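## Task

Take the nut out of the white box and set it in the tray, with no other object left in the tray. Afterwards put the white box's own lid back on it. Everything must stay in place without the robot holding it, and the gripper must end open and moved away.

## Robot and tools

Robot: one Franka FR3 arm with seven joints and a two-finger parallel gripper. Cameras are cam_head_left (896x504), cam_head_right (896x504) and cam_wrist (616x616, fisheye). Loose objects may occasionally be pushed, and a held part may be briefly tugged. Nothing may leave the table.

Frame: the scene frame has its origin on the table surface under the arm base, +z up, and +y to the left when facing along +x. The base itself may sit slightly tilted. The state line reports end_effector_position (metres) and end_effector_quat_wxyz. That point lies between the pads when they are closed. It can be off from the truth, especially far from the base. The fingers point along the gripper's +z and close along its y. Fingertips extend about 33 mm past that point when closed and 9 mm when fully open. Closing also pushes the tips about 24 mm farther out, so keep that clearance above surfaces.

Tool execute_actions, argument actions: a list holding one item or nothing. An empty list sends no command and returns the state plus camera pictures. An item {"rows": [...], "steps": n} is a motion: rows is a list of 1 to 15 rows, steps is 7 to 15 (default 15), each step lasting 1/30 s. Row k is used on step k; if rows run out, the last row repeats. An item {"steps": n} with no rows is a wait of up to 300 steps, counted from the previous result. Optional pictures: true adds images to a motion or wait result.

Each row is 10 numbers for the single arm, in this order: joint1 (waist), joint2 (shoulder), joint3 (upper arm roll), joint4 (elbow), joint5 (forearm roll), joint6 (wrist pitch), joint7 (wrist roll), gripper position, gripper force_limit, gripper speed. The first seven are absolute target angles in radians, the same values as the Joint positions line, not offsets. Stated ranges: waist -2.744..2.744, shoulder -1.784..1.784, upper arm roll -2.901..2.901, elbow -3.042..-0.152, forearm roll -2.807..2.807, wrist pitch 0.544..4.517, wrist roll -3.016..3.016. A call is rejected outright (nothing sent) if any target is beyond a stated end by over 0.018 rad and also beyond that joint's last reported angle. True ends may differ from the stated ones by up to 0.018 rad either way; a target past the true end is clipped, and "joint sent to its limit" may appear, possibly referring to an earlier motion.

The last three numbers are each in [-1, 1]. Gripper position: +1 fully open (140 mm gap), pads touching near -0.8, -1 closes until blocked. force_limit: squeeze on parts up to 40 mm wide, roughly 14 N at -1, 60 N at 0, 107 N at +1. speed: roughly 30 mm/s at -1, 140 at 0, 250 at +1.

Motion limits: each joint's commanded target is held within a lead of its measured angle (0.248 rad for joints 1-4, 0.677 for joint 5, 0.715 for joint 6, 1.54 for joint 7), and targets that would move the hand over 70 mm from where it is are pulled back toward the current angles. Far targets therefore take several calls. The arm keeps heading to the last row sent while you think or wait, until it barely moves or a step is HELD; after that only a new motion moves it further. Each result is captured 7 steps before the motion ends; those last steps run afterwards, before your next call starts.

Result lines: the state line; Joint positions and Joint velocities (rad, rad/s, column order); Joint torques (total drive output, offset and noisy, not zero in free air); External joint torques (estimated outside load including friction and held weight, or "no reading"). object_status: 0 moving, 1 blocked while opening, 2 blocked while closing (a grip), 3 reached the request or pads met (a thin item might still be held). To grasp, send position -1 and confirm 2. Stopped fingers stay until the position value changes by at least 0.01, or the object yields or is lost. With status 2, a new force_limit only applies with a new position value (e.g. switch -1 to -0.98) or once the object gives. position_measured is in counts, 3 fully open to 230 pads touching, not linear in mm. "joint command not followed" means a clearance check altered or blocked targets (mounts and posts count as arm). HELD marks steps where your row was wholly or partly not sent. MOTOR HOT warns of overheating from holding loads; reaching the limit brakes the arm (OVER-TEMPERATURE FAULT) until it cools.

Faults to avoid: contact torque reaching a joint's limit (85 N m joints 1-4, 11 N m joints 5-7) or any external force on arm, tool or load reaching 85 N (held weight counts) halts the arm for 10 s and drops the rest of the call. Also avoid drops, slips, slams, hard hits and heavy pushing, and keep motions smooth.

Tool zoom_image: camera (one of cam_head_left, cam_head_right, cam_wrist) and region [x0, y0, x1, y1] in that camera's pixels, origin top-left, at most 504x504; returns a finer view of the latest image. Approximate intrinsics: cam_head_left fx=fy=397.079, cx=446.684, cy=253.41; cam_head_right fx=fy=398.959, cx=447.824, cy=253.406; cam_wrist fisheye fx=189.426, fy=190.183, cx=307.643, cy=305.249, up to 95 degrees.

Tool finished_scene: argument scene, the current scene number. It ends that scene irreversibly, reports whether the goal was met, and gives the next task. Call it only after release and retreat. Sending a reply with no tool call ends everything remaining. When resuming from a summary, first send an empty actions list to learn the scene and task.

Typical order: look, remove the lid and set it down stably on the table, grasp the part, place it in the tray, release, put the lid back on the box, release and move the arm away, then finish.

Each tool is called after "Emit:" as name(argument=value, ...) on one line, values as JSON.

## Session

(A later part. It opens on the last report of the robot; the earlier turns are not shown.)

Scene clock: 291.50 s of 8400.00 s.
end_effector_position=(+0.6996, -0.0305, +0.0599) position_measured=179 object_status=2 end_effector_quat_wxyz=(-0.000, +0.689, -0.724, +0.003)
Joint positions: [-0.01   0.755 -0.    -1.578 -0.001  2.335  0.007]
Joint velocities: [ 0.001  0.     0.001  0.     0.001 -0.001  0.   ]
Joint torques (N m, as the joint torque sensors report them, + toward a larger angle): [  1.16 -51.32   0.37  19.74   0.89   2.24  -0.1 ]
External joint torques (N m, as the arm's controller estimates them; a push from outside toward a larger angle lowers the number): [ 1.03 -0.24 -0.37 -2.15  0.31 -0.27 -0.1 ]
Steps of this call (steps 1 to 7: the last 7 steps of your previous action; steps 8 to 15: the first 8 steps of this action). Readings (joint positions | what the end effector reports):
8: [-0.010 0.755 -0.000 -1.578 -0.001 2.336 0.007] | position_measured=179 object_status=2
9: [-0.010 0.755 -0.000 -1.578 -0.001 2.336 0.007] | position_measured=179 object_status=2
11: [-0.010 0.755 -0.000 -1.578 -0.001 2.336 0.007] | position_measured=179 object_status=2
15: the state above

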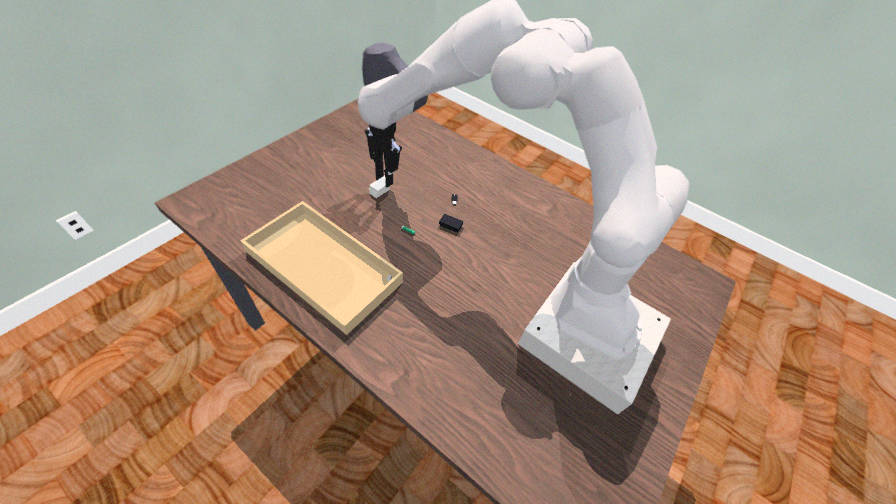

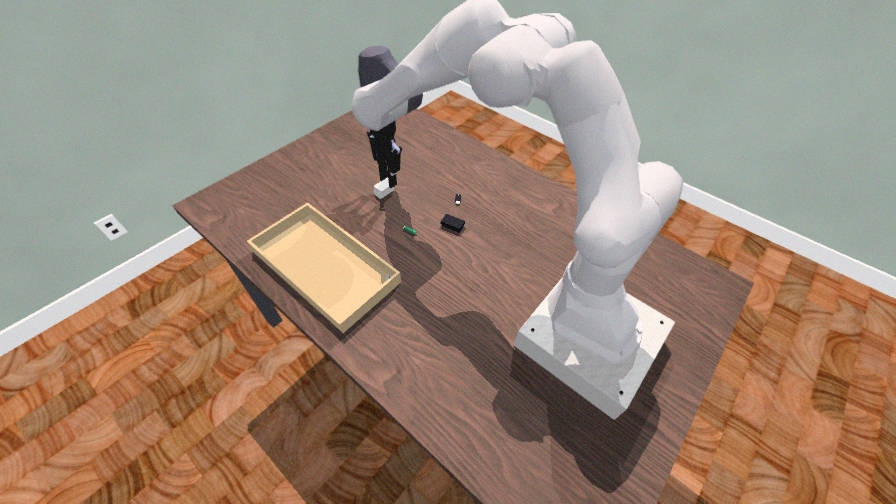

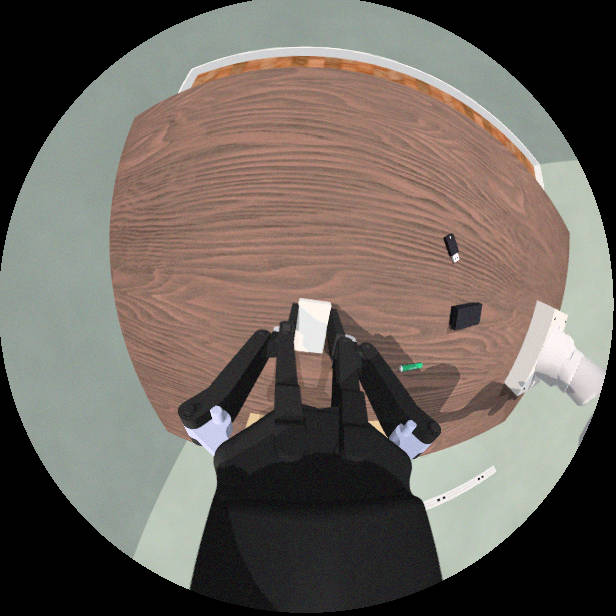

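Emit:
execute_actions(actions=[{"rows":[[-0.003,0.754,0,-1.58,0,2.333,0.012,-1,-0.3,0]],"steps":15}])

Emit:
execute_actions(actions=[{"rows":[[-0.003,0.757,0,-1.58,0,2.336,0.012,-1,-0.3,0],[-0.003,0.76,0,-1.58,0,2.339,0.012,-1,-0.3,0],[-0.003,0.763,0,-1.58,0,2.342,0.012,-1,-0.3,0]],"steps":12}], pictures=true)

Emit:
zoom_image(camera="cam_head_left", region=[340,160,420,220])

Scene clock: 292.20 s of 8400.00 s.
end_effector_position=(+0.6997, -0.0271, +0.0598) position_measured=179 object_status=2 end_effector_quat_wxyz=(-0.000, +0.691, -0.723, +0.003)
Joint positions: [-0.005  0.755 -0.    -1.578 -0.001  2.335  0.008]
Joint velocities: [ 0.002 -0.001 -0.     0.     0.    -0.001  0.003]
Joint torques (N m, as the joint torque sensors report them, + toward a larger angle): [  1.03 -50.91   0.49  19.39   0.94   2.33   0.11]
External joint torques (N m, as the arm's controller estimates them; a push from outside toward a larger angle lowers the number): [ 1.6   0.43  0.32 -2.62  0.36 -0.2   0.11]
Steps of this call (steps 1 to 7: the last 7 steps of your previous action; steps 8 to 13: the robot went on to your last target; steps 14 to 21: the first 8 steps of this action). Readings (joint positions | what the end effector reports):
14: [-0.010 0.755 -0.000 -1.578 -0.001 2.335 0.007] | position_measured=179 object_status=2
15: [-0.009 0.755 -0.000 -1.578 -0.001 2.335 0.007] | position_measured=179 object_status=2
17: [-0.007 0.755 -0.000 -1.578 -0.001 2.335 0.008] | position_measured=179 object_status=2
21: the state above

Scene clock: 292.60 s of 8400.00 s.
end_effector_position=(+0.6988, -0.0271, +0.0569) position_measured=179 object_status=2 end_effector_quat_wxyz=(+0.001, +0.691, -0.723, +0.002)
Joint positions: [-0.005  0.759 -0.    -1.578 -0.001  2.337  0.009]
Joint velocities: [ 0.001  0.041  0.    -0.002 -0.     0.012  0.   ]
Joint torques (N m, as the joint torque sensors report them, + toward a larger angle): [  1.39 -49.62   0.5   20.36   1.05   3.1    0.07]
External joint torques (N m, as the arm's controller estimates them; a push from outside toward a larger angle lowers the number): [ 1.51  2.13 -0.06 -1.68  0.48  0.56  0.07]
Steps of this call (steps 1 to 7: the last 7 steps of your previous action; steps 8 to 12: the first 5 steps of this action). Readings (joint positions | what the end effector reports):
8: [-0.005 0.755 -0.000 -1.578 -0.001 2.335 0.008] | position_measured=179 object_status=2
9: [-0.005 0.755 -0.000 -1.578 -0.001 2.336 0.008] | position_measured=179 object_status=2
11: [-0.005 0.757 -0.000 -1.578 -0.001 2.337 0.008] | position_measured=179 object_status=2
12: the state above

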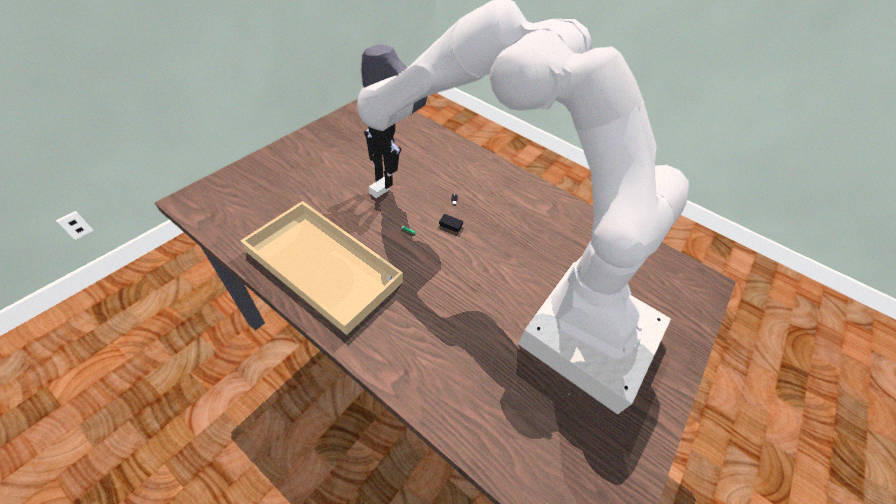

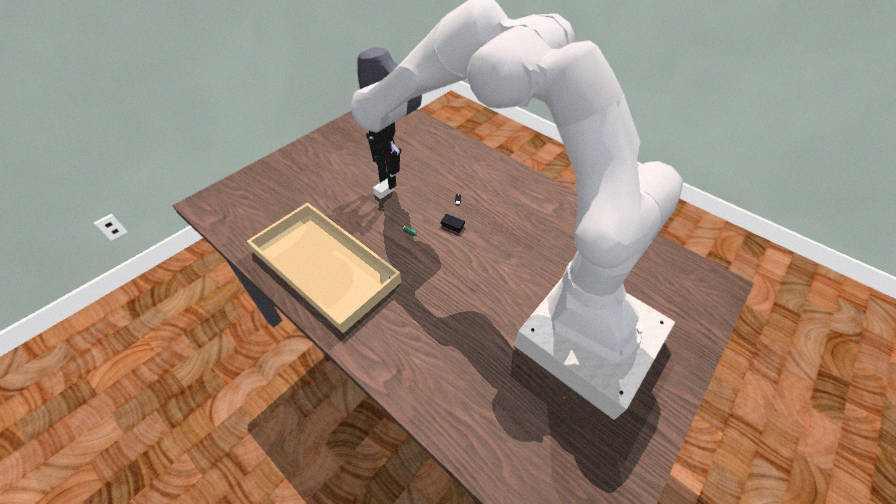

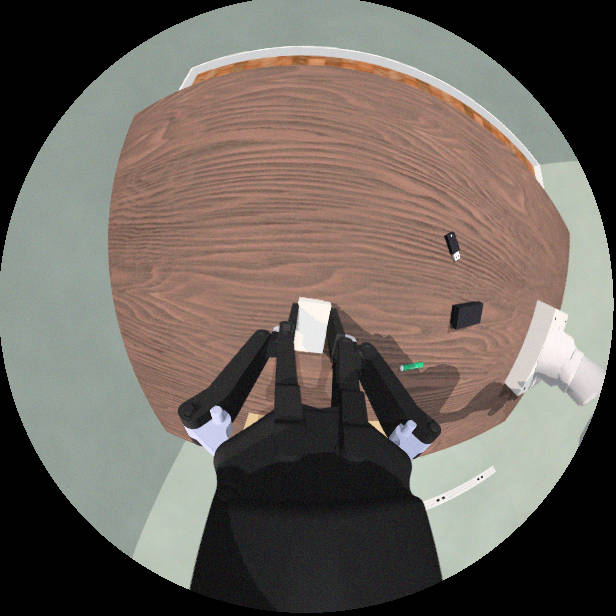

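Region (340, 160, 420, 220) of cam_head_left's 896x504 image, scaled by 6.300, with more detail than that image has; it fills the top 378 rows of this view, and the rest is white.

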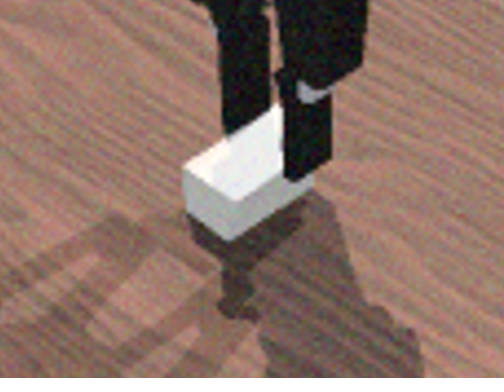

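Better overlap. Continue down.

Emit:
execute_actions(actions=[{"rows":[[-0.003,0.765,0,-1.58,0,2.345,0.012,-1,-0.3,0],[-0.003,0.767,0,-1.58,0,2.347,0.012,-1,-0.3,0],[-0.003,0.769,0,-1.58,0,2.349,0.012,-1,-0.3,0],[-0.003,0.771,0,-1.58,0,2.351,0.012,-1,-0.3,0],[-0.003,0.773,0,-1.58,0,2.353,0.012,-1,-0.3,0],[-0.003,0.775,0,-1.58,0,2.355,0.012,-1,-0.3,0],[-0.003,0.777,0,-1.58,0,2.357,0.012,-1,-0.3,0],[-0.003,0.779,0,-1.58,0,2.359,0.012,-1,-0.3,0]],"steps":15}])

Emit:
execute_actions(actions=[{"steps":12}], pictures=true)

Emit:
zoom_image(camera="cam_head_left", region=[340,160,420,220])

Scene clock: 293.27 s of 8400.00 s.
end_effector_position=(+0.7015, -0.0272, +0.0555) position_measured=179 object_status=2 end_effector_quat_wxyz=(-0.002, +0.691, -0.723, +0.005)
Joint positions: [-0.005  0.763 -0.    -1.577 -0.001  2.349  0.009]
Joint velocities: [-0.001  0.02   0.001  0.015 -0.     0.052  0.   ]
Joint torques (N m, as the joint torque sensors report them, + toward a larger angle): [  2.12 -41.48   0.65  17.91   1.05   2.94   0.03]
External joint torques (N m, as the arm's controller estimates them; a push from outside toward a larger angle lowers the number): [ 2.14  9.36  0.03 -3.63  0.48  0.46  0.03]
Steps of this call (steps 1 to 7: the last 7 steps of your previous action; steps 8 to 12: the robot went on to your last target; steps 13 to 20: the first 8 steps of this action). Readings (joint positions | what the end effector reports):
13: [-0.005 0.761 -0.000 -1.578 -0.001 2.340 0.009] | position_measured=179 object_status=2
14: [-0.005 0.761 -0.000 -1.578 -0.001 2.340 0.009] | position_measured=179 object_status=2
16: [-0.005 0.761 -0.000 -1.578 -0.001 2.343 0.009] | position_measured=179 object_status=2
20: the state above

Scene clock: 293.67 s of 8400.00 s.
end_effector_position=(+0.7039, -0.0272, +0.0554) position_measured=179 object_status=2 end_effector_quat_wxyz=(-0.005, +0.691, -0.723, +0.007)
Joint positions: [-0.005  0.765 -0.    -1.576 -0.001  2.356  0.009]
Joint velocities: [ 0.001  0.003 -0.    -0.    -0.     0.004  0.   ]
Joint torques (N m, as the joint torque sensors report them, + toward a larger angle): [  1.54 -41.56   0.17  18.19   0.93   2.87   0.11]
External joint torques (N m, as the arm's controller estimates them; a push from outside toward a larger angle lowers the number): [ 1.65  9.58 -0.38 -3.56  0.36  0.34  0.11]
Kept back: nothing.
Steps of this call (steps 1 to 7: the last 7 steps of your previous action; steps 8 to 12: the robot went on to your last target). Readings (joint positions | what the end effector reports):
1: [-0.005 0.764 -0.000 -1.577 -0.001 2.350 0.009] | position_measured=179 object_status=2
2: [-0.005 0.764 -0.000 -1.576 -0.001 2.352 0.009] | position_measured=179 object_status=2
4: [-0.005 0.764 -0.000 -1.576 -0.001 2.353 0.009] | position_measured=179 object_status=2
8: [-0.005 0.765 -0.000 -1.576 -0.001 2.356 0.009] | position_measured=179 object_status=2
12: the state above

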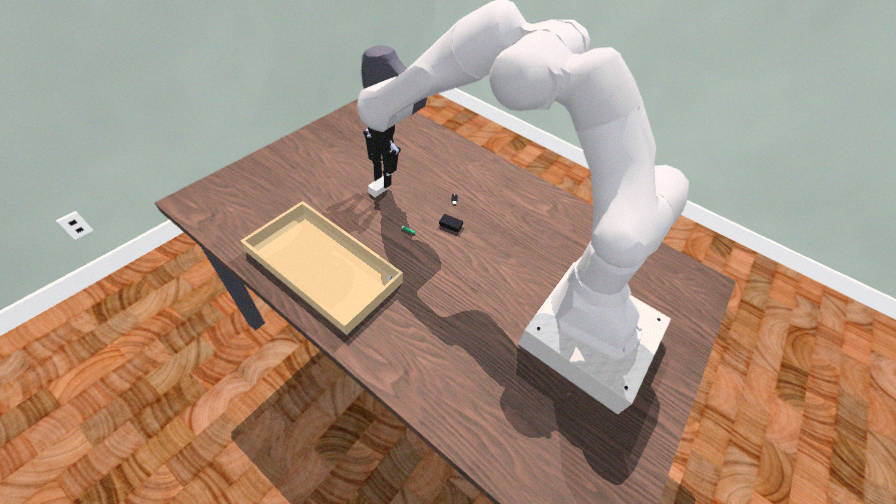

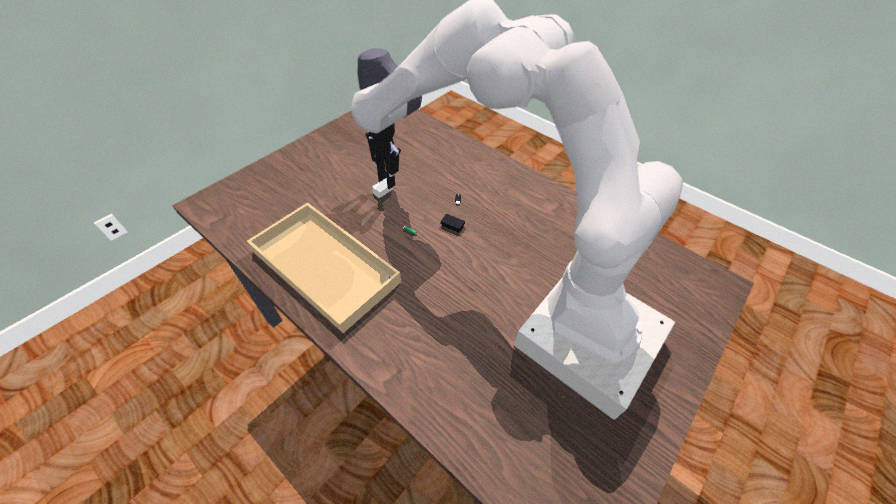

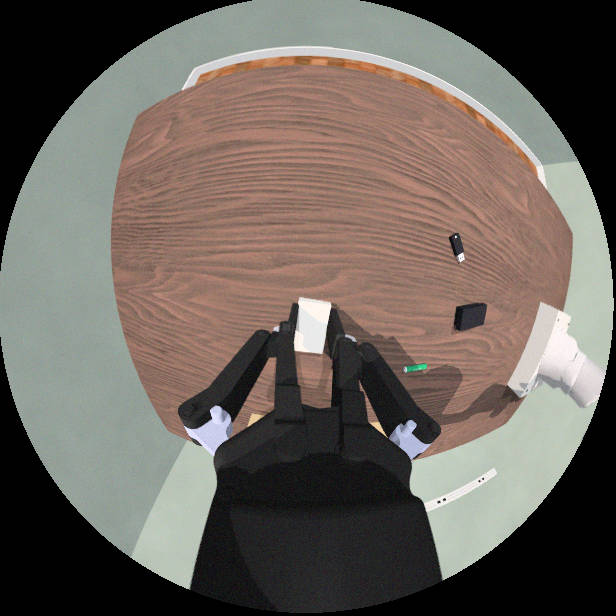

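Region (340, 160, 420, 220) of cam_head_left's 896x504 image, scaled by 6.300, with more detail than that image has; it fills the top 378 rows of this view, and the rest is white.

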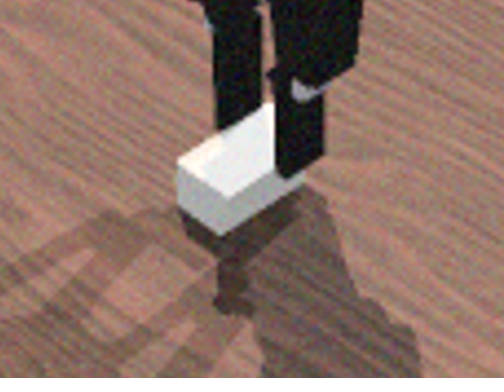

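Emit:
execute_actions(actions=[{"rows":[[-0.003,0.76,0,-1.58,0,2.34,0.012,-0.35,0,-0.5]],"steps":15}])

Emit:
execute_actions(actions=[{"rows":[[-0.003,0.68,0,-1.585,0,2.265,0.012,-0.35,0,0]],"steps":15}])

Emit:
execute_actions(actions=[{"steps":12}], pictures=true)

Emit:
zoom_image(camera="cam_head_left", region=[340,160,420,220])

Emit:
zoom_image(camera="cam_wrist", region=[250,250,370,370])

Scene clock: 294.90 s of 8400.00 s.
end_effector_position=(+0.7010, -0.0271, +0.0564) position_measured=173 object_status=0 end_effector_quat_wxyz=(-0.002, +0.691, -0.723, +0.004)
Joint positions: [-0.005  0.761 -0.    -1.578 -0.001  2.346  0.009]
Joint velocities: [ 0.     0.     0.    -0.004  0.001 -0.02  -0.001]
Joint torques (N m, as the joint torque sensors report them, + toward a larger angle): [  1.77 -51.27  -0.15  18.46   0.93   2.29   0.07]
External joint torques (N m, as the arm's controller estimates them; a push from outside toward a larger angle lowers the number): [ 1.94  0.14 -0.65 -3.55  0.35 -0.27  0.07]
Steps of this call (steps 1 to 15: the robot went on to your last target; steps 16 to 29: nothing new was sent; steps 30 to 37: the first 8 steps of this action). Readings (joint positions | what the end effector reports):
30: [-0.005 0.764 -0.000 -1.576 -0.001 2.356 0.009] | position_measured=179 object_status=0
31: [-0.005 0.763 -0.000 -1.576 -0.001 2.353 0.009] | position_measured=179 object_status=0
33: [-0.005 0.761 -0.000 -1.577 -0.001 2.350 0.009] | position_measured=173 object_status=0
37: the state above

Scene clock: 295.40 s of 8400.00 s.
end_effector_position=(+0.7077, -0.0272, +0.1093) position_measured=173 object_status=3 end_effector_quat_wxyz=(-0.009, +0.691, -0.723, +0.012)
Joint positions: [-0.005  0.676 -0.    -1.581 -0.001  2.285  0.009]
Joint velocities: [-0.001 -0.058  0.     0.002 -0.    -0.083  0.   ]
Joint torques (N m, as the joint torque sensors report them, + toward a larger angle): [  1.83 -44.35   0.39  18.92   1.01   1.54   0.1 ]
External joint torques (N m, as the arm's controller estimates them; a push from outside toward a larger angle lowers the number): [ 2.13 -1.03  0.07 -0.03  0.46 -0.47  0.1 ]
Steps of this call (steps 1 to 7: the last 7 steps of your previous action; steps 8 to 15: the first 8 steps of this action). Readings (joint positions | what the end effector reports):
8: [-0.005 0.753 -0.000 -1.584 -0.001 2.332 0.009] | position_measured=173 object_status=3
9: [-0.005 0.737 -0.000 -1.589 -0.001 2.318 0.009] | position_measured=173 object_status=3
11: [-0.005 0.705 -0.000 -1.587 -0.001 2.301 0.009] | position_measured=173 object_status=3
15: the state above

Scene clock: 295.80 s of 8400.00 s.
end_effector_position=(+0.7007, -0.0270, +0.1047) position_measured=173 object_status=3 end_effector_quat_wxyz=(-0.002, +0.691, -0.723, +0.004)
Joint positions: [-0.005  0.679 -0.    -1.583 -0.001  2.269  0.009]
Joint velocities: [-0.001 -0.001 -0.    -0.     0.001 -0.011  0.001]
Joint torques (N m, as the joint torque sensors report them, + toward a larger angle): [  1.56 -48.92   0.18  20.66   0.99   2.3    0.09]
External joint torques (N m, as the arm's controller estimates them; a push from outside toward a larger angle lowers the number): [ 1.82  1.36 -0.21 -1.92  0.38 -0.21  0.09]
Kept back: nothing.
Steps of this call (steps 1 to 7: the last 7 steps of your previous action; steps 8 to 12: the robot went on to your last target). Readings (joint positions | what the end effector reports):
1: [-0.005 0.675 -0.000 -1.581 -0.001 2.282 0.009] | position_measured=173 object_status=3
2: [-0.005 0.675 -0.000 -1.582 -0.001 2.280 0.009] | position_measured=173 object_status=3
4: [-0.005 0.677 -0.000 -1.582 -0.001 2.276 0.009] | position_measured=173 object_status=3
8: [-0.005 0.679 -0.000 -1.583 -0.001 2.271 0.009] | position_measured=173 object_status=3
12: the state above

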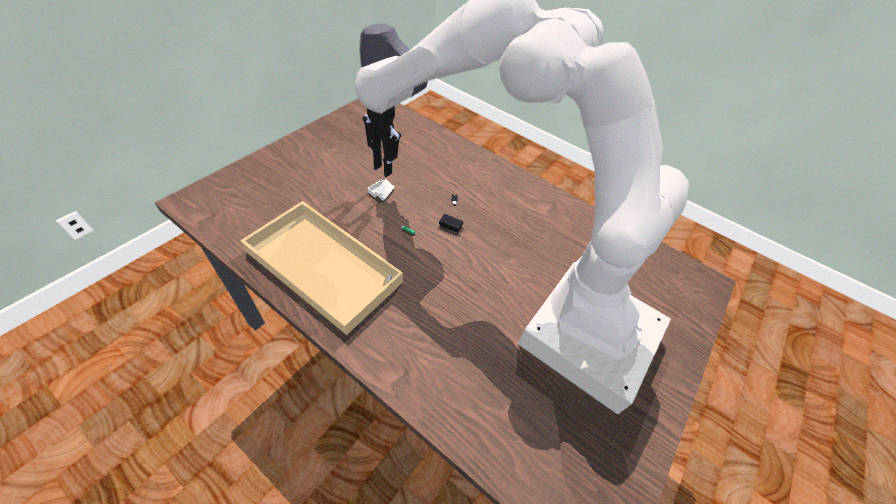

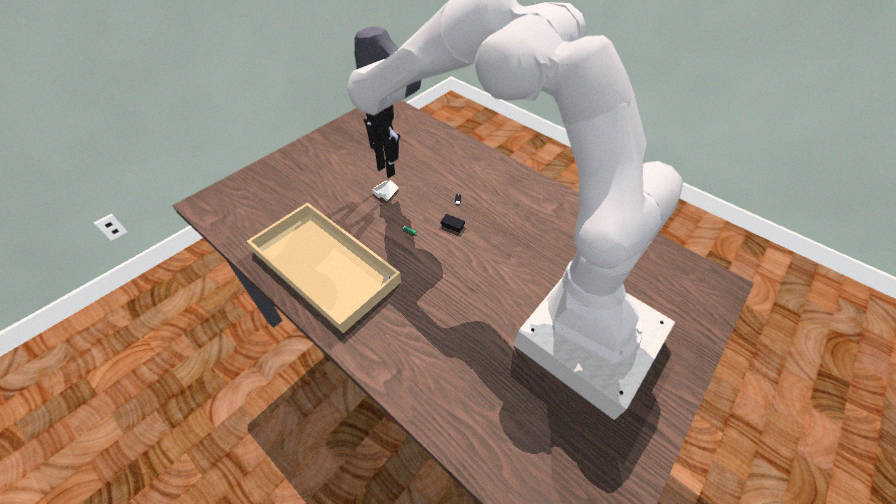

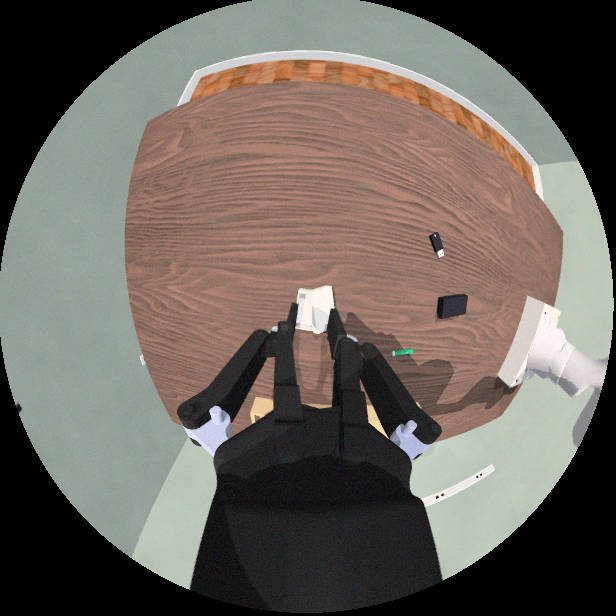

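Region (340, 160, 420, 220) of cam_head_left's 896x504 image, scaled by 6.300, with more detail than that image has; it fills the top 378 rows of this view, and the rest is white.

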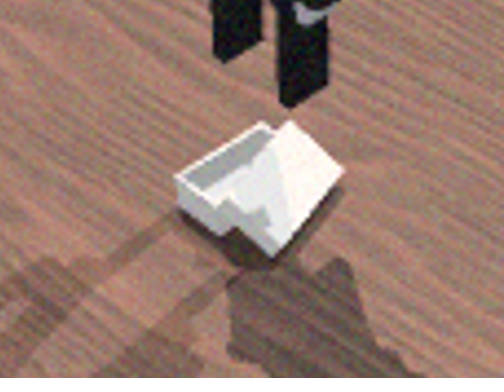

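Region (250, 250, 370, 370) of cam_wrist's 616x616 image, scaled by 4.200, with more detail than that image has.

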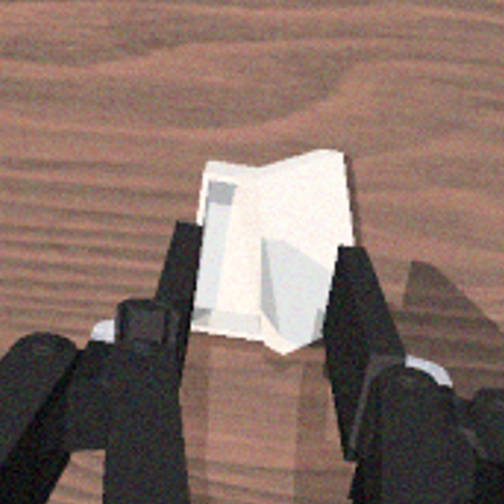

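Emit:
execute_actions(actions=[{"rows":[[0.018,0.66,0,-1.61,0,2.27,1.61,0.15,0,0]],"steps":15}])

Emit:
execute_actions(actions=[{"rows":[[0.018,0.68,0,-1.612,0,2.292,1.61,0.15,0,0]],"steps":15}])

Emit:
execute_actions(actions=[{"steps":25}], pictures=true)

Emit:
zoom_image(camera="cam_wrist", region=[230,230,400,400])

Scene clock: 297.03 s of 8400.00 s.
end_effector_position=(+0.6943, -0.0107, +0.1062) position_measured=122 object_status=0 end_effector_quat_wxyz=(+0.000, -0.311, +0.950, -0.002)
Joint positions: [ 0.017  0.662  0.001 -1.607 -0.001  2.268  0.923]
Joint velocities: [ 0.023 -0.009  0.005 -0.012  0.001  0.     2.263]
Joint torques (N m, as the joint torque sensors report them, + toward a larger angle): [  0.73 -50.44  -0.92  19.42   0.99   2.7    0.65]
External joint torques (N m, as the arm's controller estimates them; a push from outside toward a larger angle lowers the number): [ 2.72 -1.24 -0.01 -2.84  0.4   0.28  0.68]
Steps of this call (steps 1 to 29: the robot went on to your last target; steps 30 to 37: the first 8 steps of this action). Readings (joint positions | what the end effector reports):
30: [-0.003 0.676 -0.002 -1.589 -0.001 2.268 0.136] | position_measured=173 object_status=0
31: [0.001 0.671 -0.002 -1.596 -0.001 2.268 0.288] | position_measured=167 object_status=0
33: [0.009 0.666 -0.002 -1.603 -0.001 2.268 0.547] | position_measured=152 object_status=0
37: the state above

Scene clock: 297.53 s of 8400.00 s.
end_effector_position=(+0.6918, -0.0104, +0.0933) position_measured=110 object_status=3 end_effector_quat_wxyz=(-0.002, -0.041, +0.999, -0.001)
Joint positions: [ 0.017  0.68   0.001 -1.611 -0.001  2.285  1.475]
Joint velocities: [-0.001  0.012  0.001 -0.002  0.001  0.024  0.437]
Joint torques (N m, as the joint torque sensors report them, + toward a larger angle): [  1.37 -49.9   -0.12  20.1    1.02   3.14   0.24]
External joint torques (N m, as the arm's controller estimates them; a push from outside toward a larger angle lowers the number): [ 1.48  1.79 -0.67 -3.07  0.39  0.59  0.25]
Steps of this call (steps 1 to 7: the last 7 steps of your previous action; steps 8 to 15: the first 8 steps of this action). Readings (joint positions | what the end effector reports):
8: [0.017 0.663 0.001 -1.608 -0.001 2.272 1.322] | position_measured=110 object_status=3
9: [0.017 0.666 0.001 -1.608 -0.001 2.275 1.352] | position_measured=110 object_status=3
11: [0.017 0.673 0.001 -1.609 -0.001 2.280 1.402] | position_measured=110 object_status=3
15: the state above

Scene clock: 298.37 s of 8400.00 s.
end_effector_position=(+0.6933, -0.0104, +0.0936) position_measured=110 object_status=3 end_effector_quat_wxyz=(+0.000, +0.021, +1.000, -0.002)
Joint positions: [ 0.017  0.68   0.001 -1.611 -0.001  2.289  1.598]
Joint velocities: [ 0.001 -0.001 -0.001 -0.     0.     0.001  0.028]
Joint torques (N m, as the joint torque sensors report them, + toward a larger angle): [  0.8  -49.42  -0.92  20.3    0.97   2.83   0.18]
External joint torques (N m, as the arm's controller estimates them; a push from outside toward a larger angle lowers the number): [ 0.82  0.64 -1.52 -2.    0.35  0.4   0.18]
Kept back: nothing.
Steps of this call (steps 1 to 7: the last 7 steps of your previous action; steps 8 to 25: the robot went on to your last target). Readings (joint positions | what the end effector reports):
1: [0.017 0.680 0.001 -1.611 -0.001 2.285 1.488] | position_measured=110 object_status=3
2: [0.017 0.680 0.001 -1.611 -0.001 2.286 1.501] | position_measured=110 object_status=3
4: [0.017 0.680 0.001 -1.611 -0.001 2.287 1.522] | position_measured=110 object_status=3
8: [0.017 0.680 0.001 -1.611 -0.001 2.289 1.552] | position_measured=110 object_status=3
25: the state above

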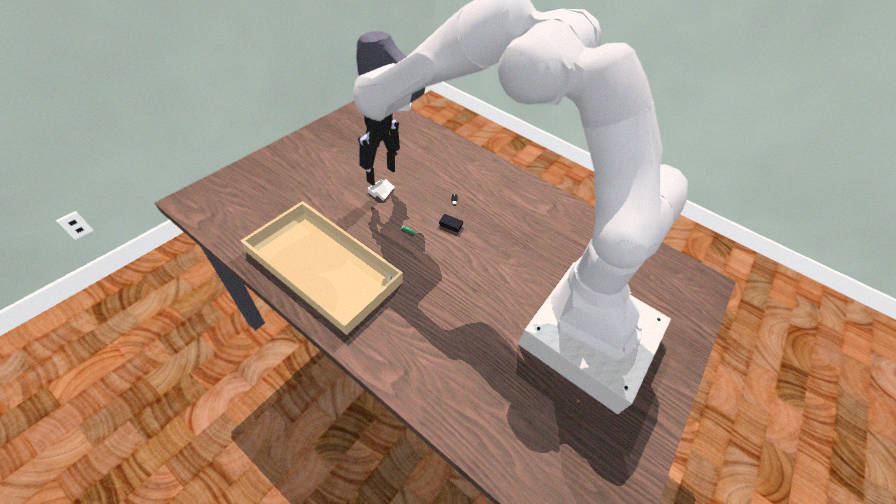

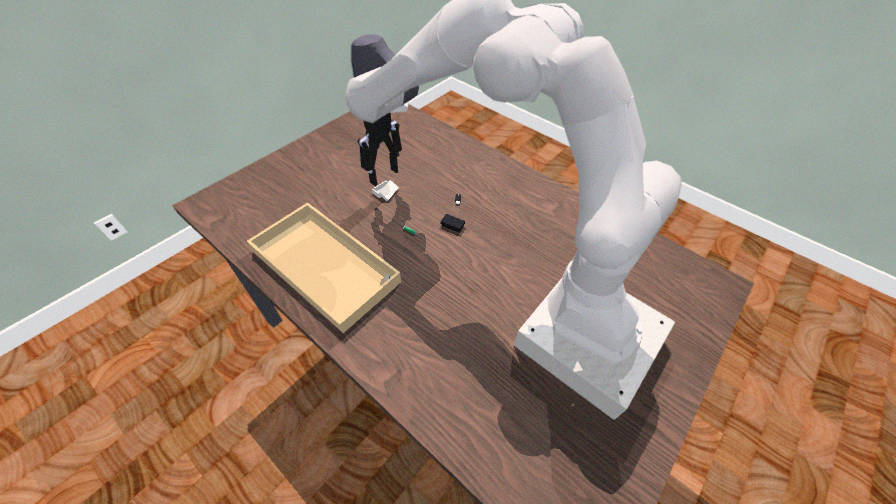

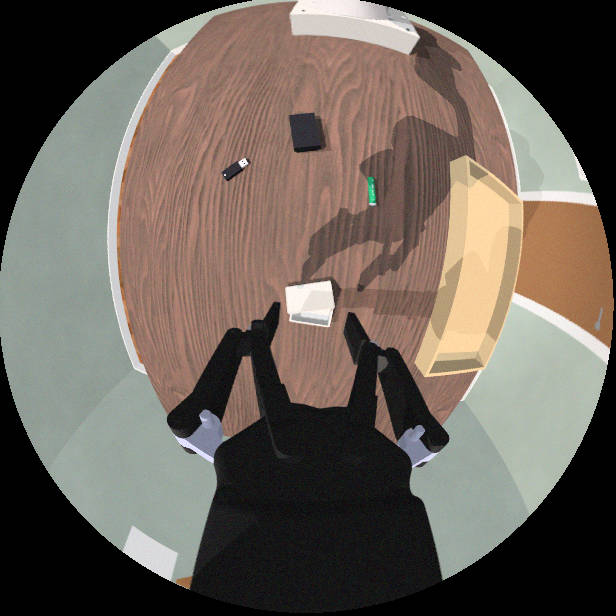

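Region (230, 230, 400, 400) of cam_wrist's 616x616 image, scaled by 2.965, with more detail than that image has.

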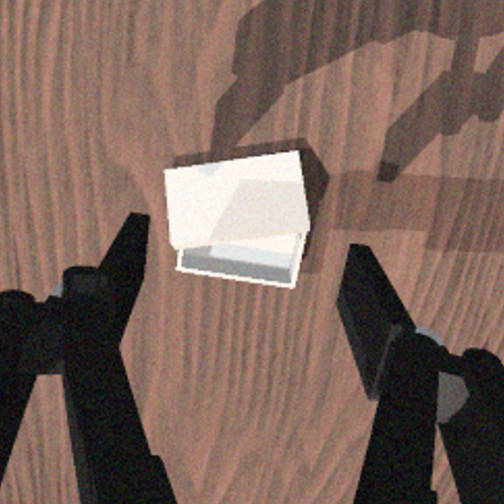

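Emit:
execute_actions(actions=[{"rows":[[0.012,0.655,0,-1.696,0,2.351,1.36,0.15,0,0]],"steps":15}])

Emit:
execute_actions(actions=[{"rows":[[0.012,0.67,0,-1.694,0,2.37,1.36,0.15,0,0],[0.012,0.68,0,-1.693,0,2.38,1.36,0.15,0,0],[0.012,0.69,0,-1.692,0,2.39,1.36,0.15,0,0],[0.012,0.70,0,-1.69,0,2.40,1.36,0.15,0,0],[0.012,0.71,0,-1.688,0,2.405,1.36,0.15,0,0],[0.012,0.725,0,-1.6865,0,2.411,1.36,0.15,0,0]],"steps":15}])

Emit:
execute_actions(actions=[{"steps":14}], pictures=true)

Emit:
zoom_image(camera="cam_wrist", region=[230,230,400,400])

Scene clock: 299.13 s of 8400.00 s.
end_effector_position=(+0.6723, -0.0121, +0.0772) position_measured=110 object_status=3 end_effector_quat_wxyz=(-0.007, -0.044, +0.999, -0.001)
Joint positions: [ 0.015  0.66   0.001 -1.692 -0.001  2.335  1.466]
Joint velocities: [-0.001 -0.007  0.    -0.042  0.     0.075 -0.341]
Joint torques (N m, as the joint torque sensors report them, + toward a larger angle): [  0.21 -51.59  -0.09  20.56   0.95   2.84  -0.35]
External joint torques (N m, as the arm's controller estimates them; a push from outside toward a larger angle lowers the number): [ 0.28 -1.38 -0.66 -1.99  0.36  0.31 -0.36]
Steps of this call (steps 1 to 15: the robot went on to your last target; steps 16 to 23: the first 8 steps of this action). Readings (joint positions | what the end effector reports):
16: [0.017 0.672 0.001 -1.629 -0.001 2.300 1.585] | position_measured=110 object_status=3
17: [0.017 0.664 0.001 -1.650 -0.001 2.309 1.562] | position_measured=110 object_status=3
19: [0.015 0.660 0.001 -1.675 -0.001 2.321 1.523] | position_measured=110 object_status=3
23: the state above

Scene clock: 299.63 s of 8400.00 s.
end_effector_position=(+0.6730, -0.0122, +0.0473) position_measured=110 object_status=3 end_effector_quat_wxyz=(-0.005, -0.085, +0.996, -0.001)
Joint positions: [ 0.014  0.713  0.001 -1.688 -0.001  2.389  1.383]
Joint velocities: [-0.001  0.239  0.001 -0.003 -0.     0.1   -0.067]
Joint torques (N m, as the joint torque sensors report them, + toward a larger angle): [ -0.3  -53.45  -0.62  20.27   0.9    3.25  -0.04]
External joint torques (N m, as the arm's controller estimates them; a push from outside toward a larger angle lowers the number): [-0.14  2.05 -1.16 -3.33  0.32  0.46 -0.04]
Steps of this call (steps 1 to 7: the last 7 steps of your previous action; steps 8 to 15: the first 8 steps of this action). Readings (joint positions | what the end effector reports):
8: [0.014 0.658 0.001 -1.694 -0.001 2.349 1.406] | position_measured=110 object_status=3
9: [0.014 0.661 0.001 -1.693 -0.001 2.354 1.402] | position_measured=110 object_status=3
11: [0.014 0.674 0.001 -1.691 -0.001 2.367 1.394] | position_measured=110 object_status=3
15: the state above

Scene clock: 300.10 s of 8400.00 s.
end_effector_position=(+0.6738, -0.0122, +0.0397) position_measured=110 object_status=3 end_effector_quat_wxyz=(-0.003, -0.093, +0.996, -0.001)
Joint positions: [ 0.014  0.727  0.001 -1.688 -0.001  2.407  1.368]
Joint velocities: [-0.    -0.001 -0.001 -0.001 -0.001  0.008 -0.013]
Joint torques (N m, as the joint torque sensors report them, + toward a larger angle): [ -0.54 -50.01  -0.27  21.33   0.93   2.77  -0.23]
External joint torques (N m, as the arm's controller estimates them; a push from outside toward a larger angle lowers the number): [-0.32 -0.61 -0.74  0.56  0.39  0.38 -0.23]
Kept back: nothing.
Steps of this call (steps 1 to 7: the last 7 steps of your previous action; steps 8 to 14: the robot went on to your last target). Readings (joint positions | what the end effector reports):
1: [0.014 0.720 0.001 -1.689 -0.001 2.392 1.381] | position_measured=110 object_status=3
2: [0.014 0.724 0.001 -1.689 -0.001 2.394 1.379] | position_measured=110 object_status=3
4: [0.014 0.727 0.001 -1.689 -0.001 2.398 1.376] | position_measured=110 object_status=3
8: [0.014 0.727 0.001 -1.689 -0.001 2.404 1.372] | position_measured=110 object_status=3
14: the state above

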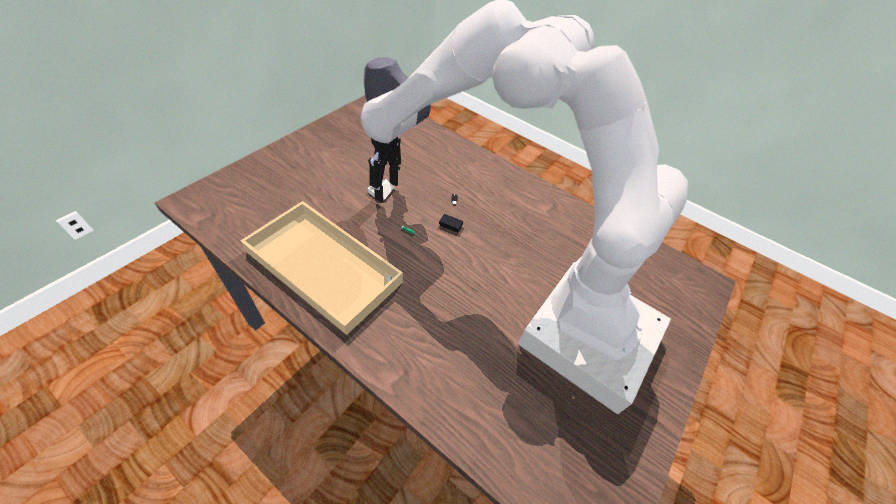

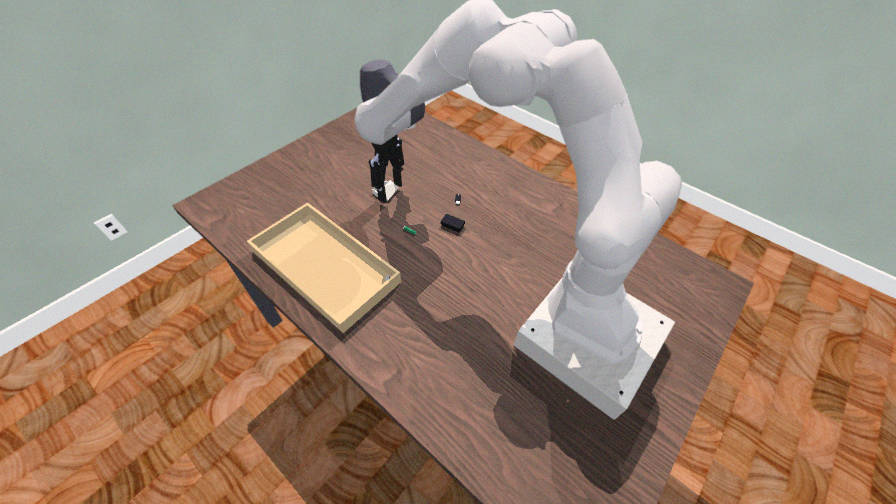

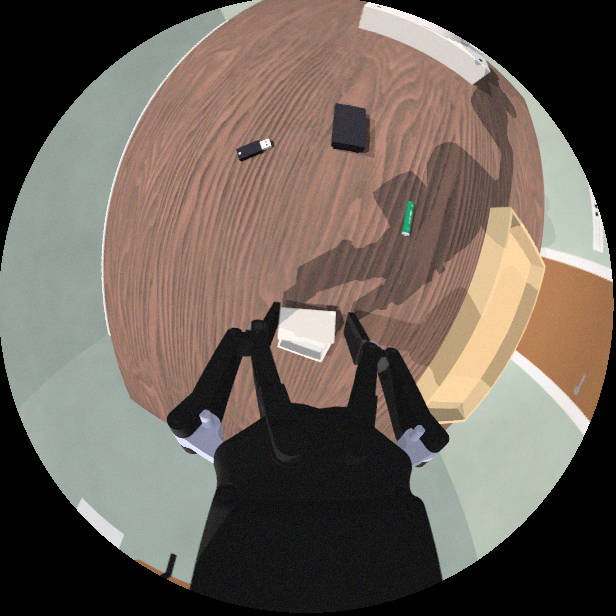

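Region (230, 230, 400, 400) of cam_wrist's 616x616 image, scaled by 2.965, with more detail than that image has.

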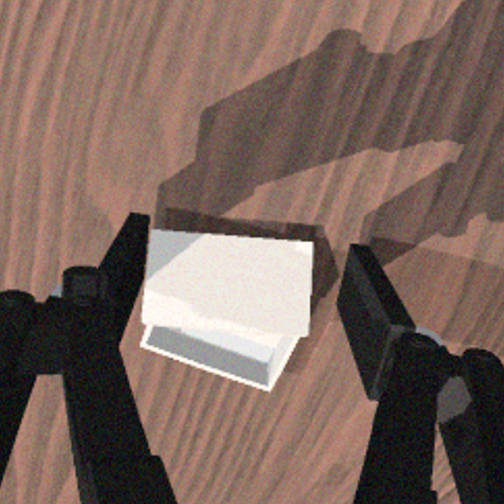

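Emit:
execute_actions(actions=[{"rows":[[0.012,0.722,0,-1.6865,0,2.411,1.36,-1,-0.4,-0.3]],"steps":15}])

Emit:
execute_actions(actions=[{"steps":14}], pictures=true)

Emit:
zoom_image(camera="cam_wrist", region=[230,230,400,400])

Emit:
zoom_image(camera="cam_head_left", region=[330,140,430,220])

Scene clock: 300.77 s of 8400.00 s.
end_effector_position=(+0.6757, -0.0123, +0.0422) position_measured=139 object_status=0 end_effector_quat_wxyz=(-0.001, -0.095, +0.995, -0.001)
Joint positions: [ 0.014  0.723  0.001 -1.688 -0.001  2.409  1.364]
Joint velocities: [-0.     0.001 -0.001  0.    -0.001 -0.    -0.004]
Joint torques (N m, as the joint torque sensors report them, + toward a larger angle): [ -0.65 -49.68  -0.66  21.19   0.86   2.78  -0.27]
External joint torques (N m, as the arm's controller estimates them; a push from outside toward a larger angle lowers the number): [-0.4  -0.5  -1.11  0.47  0.32  0.39 -0.27]
Steps of this call (steps 1 to 12: the robot went on to your last target; steps 13 to 20: the first 8 steps of this action). Readings (joint positions | what the end effector reports):
13: [0.014 0.726 0.001 -1.688 -0.001 2.408 1.364] | position_measured=110 object_status=0
14: [0.014 0.726 0.001 -1.688 -0.001 2.408 1.364] | position_measured=114 object_status=0
16: [0.014 0.724 0.001 -1.688 -0.001 2.409 1.364] | position_measured=125 object_status=0
20: the state above

Scene clock: 301.23 s of 8400.00 s.
end_effector_position=(+0.6757, -0.0123, +0.0422) position_measured=139 object_status=2 end_effector_quat_wxyz=(-0.001, -0.095, +0.995, -0.001)
Joint positions: [ 0.014  0.723  0.001 -1.688 -0.001  2.409  1.363]
Joint velocities: [ 0.001 -0.    -0.001  0.002 -0.     0.001  0.   ]
Joint torques (N m, as the joint torque sensors report them, + toward a larger angle): [ -0.7  -49.96   0.21  20.25   0.92   2.84  -0.21]
External joint torques (N m, as the arm's controller estimates them; a push from outside toward a larger angle lowers the number): [-0.57 -0.47 -0.33 -0.67  0.37  0.42 -0.21]
Kept back: nothing.
Steps of this call (steps 1 to 7: the last 7 steps of your previous action; steps 8 to 14: the robot went on to your last target). Readings (joint positions | what the end effector reports):
1: [0.014 0.723 0.001 -1.688 -0.001 2.409 1.364] | position_measured=139 object_status=0
2: [0.014 0.723 0.001 -1.688 -0.001 2.409 1.364] | position_measured=139 object_status=0
4: [0.014 0.723 0.001 -1.688 -0.001 2.409 1.364] | position_measured=139 object_status=0
8: [0.014 0.723 0.001 -1.688 -0.001 2.409 1.363] | position_measured=139 object_status=2
14: the state above

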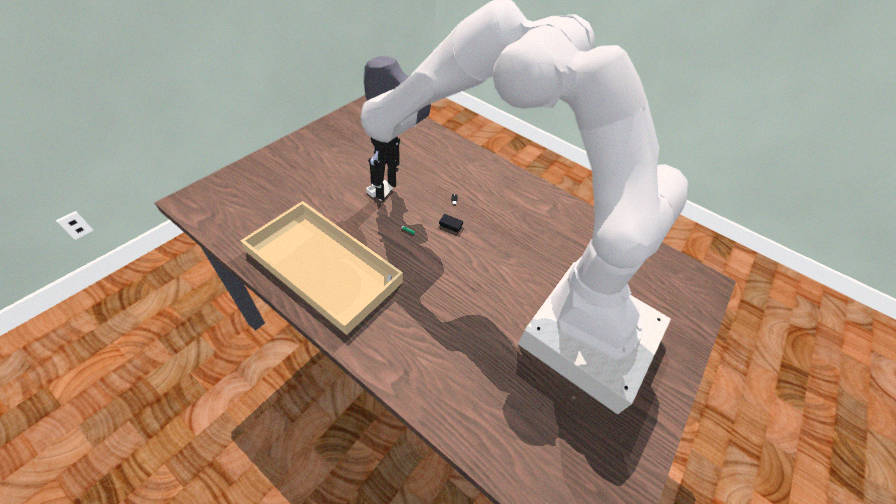

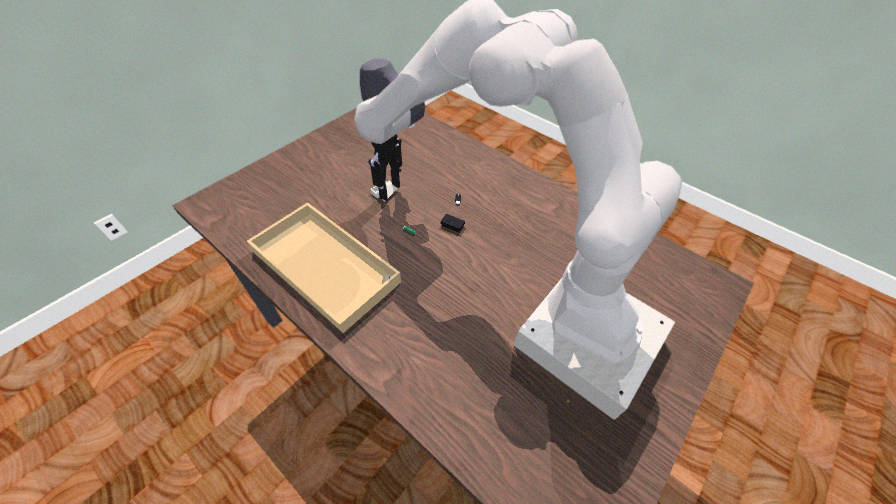

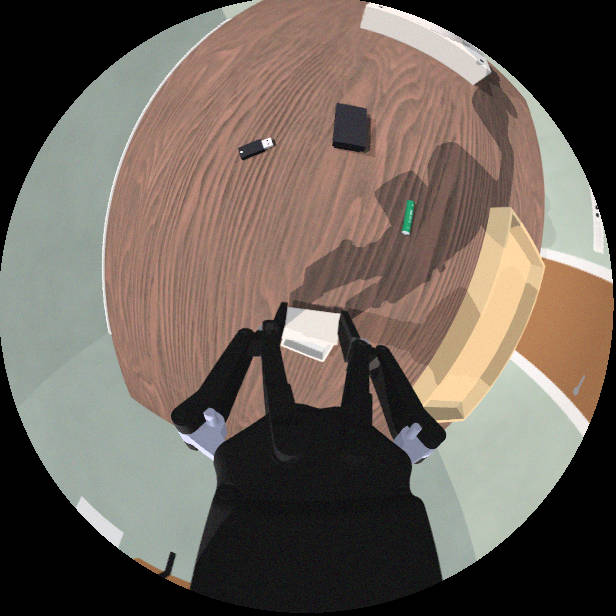

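Region (230, 230, 400, 400) of cam_wrist's 616x616 image, scaled by 2.965, with more detail than that image has.

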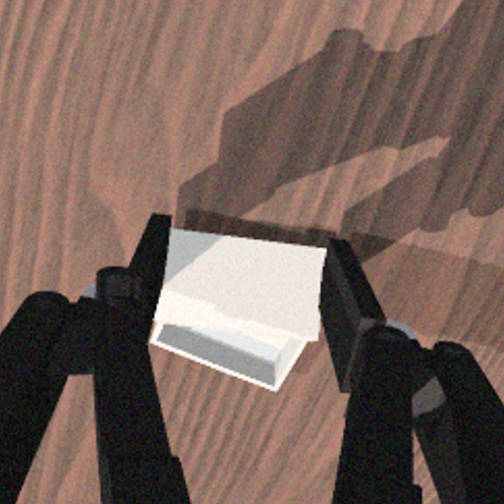

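Region (330, 140, 430, 220) of cam_head_left's 896x504 image, scaled by 5.040, with more detail than that image has; it fills the top 403 rows of this view, and the rest is white.

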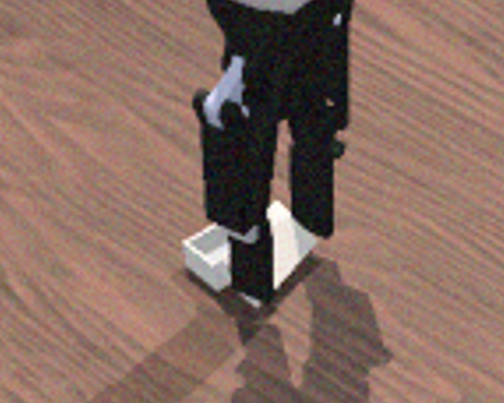

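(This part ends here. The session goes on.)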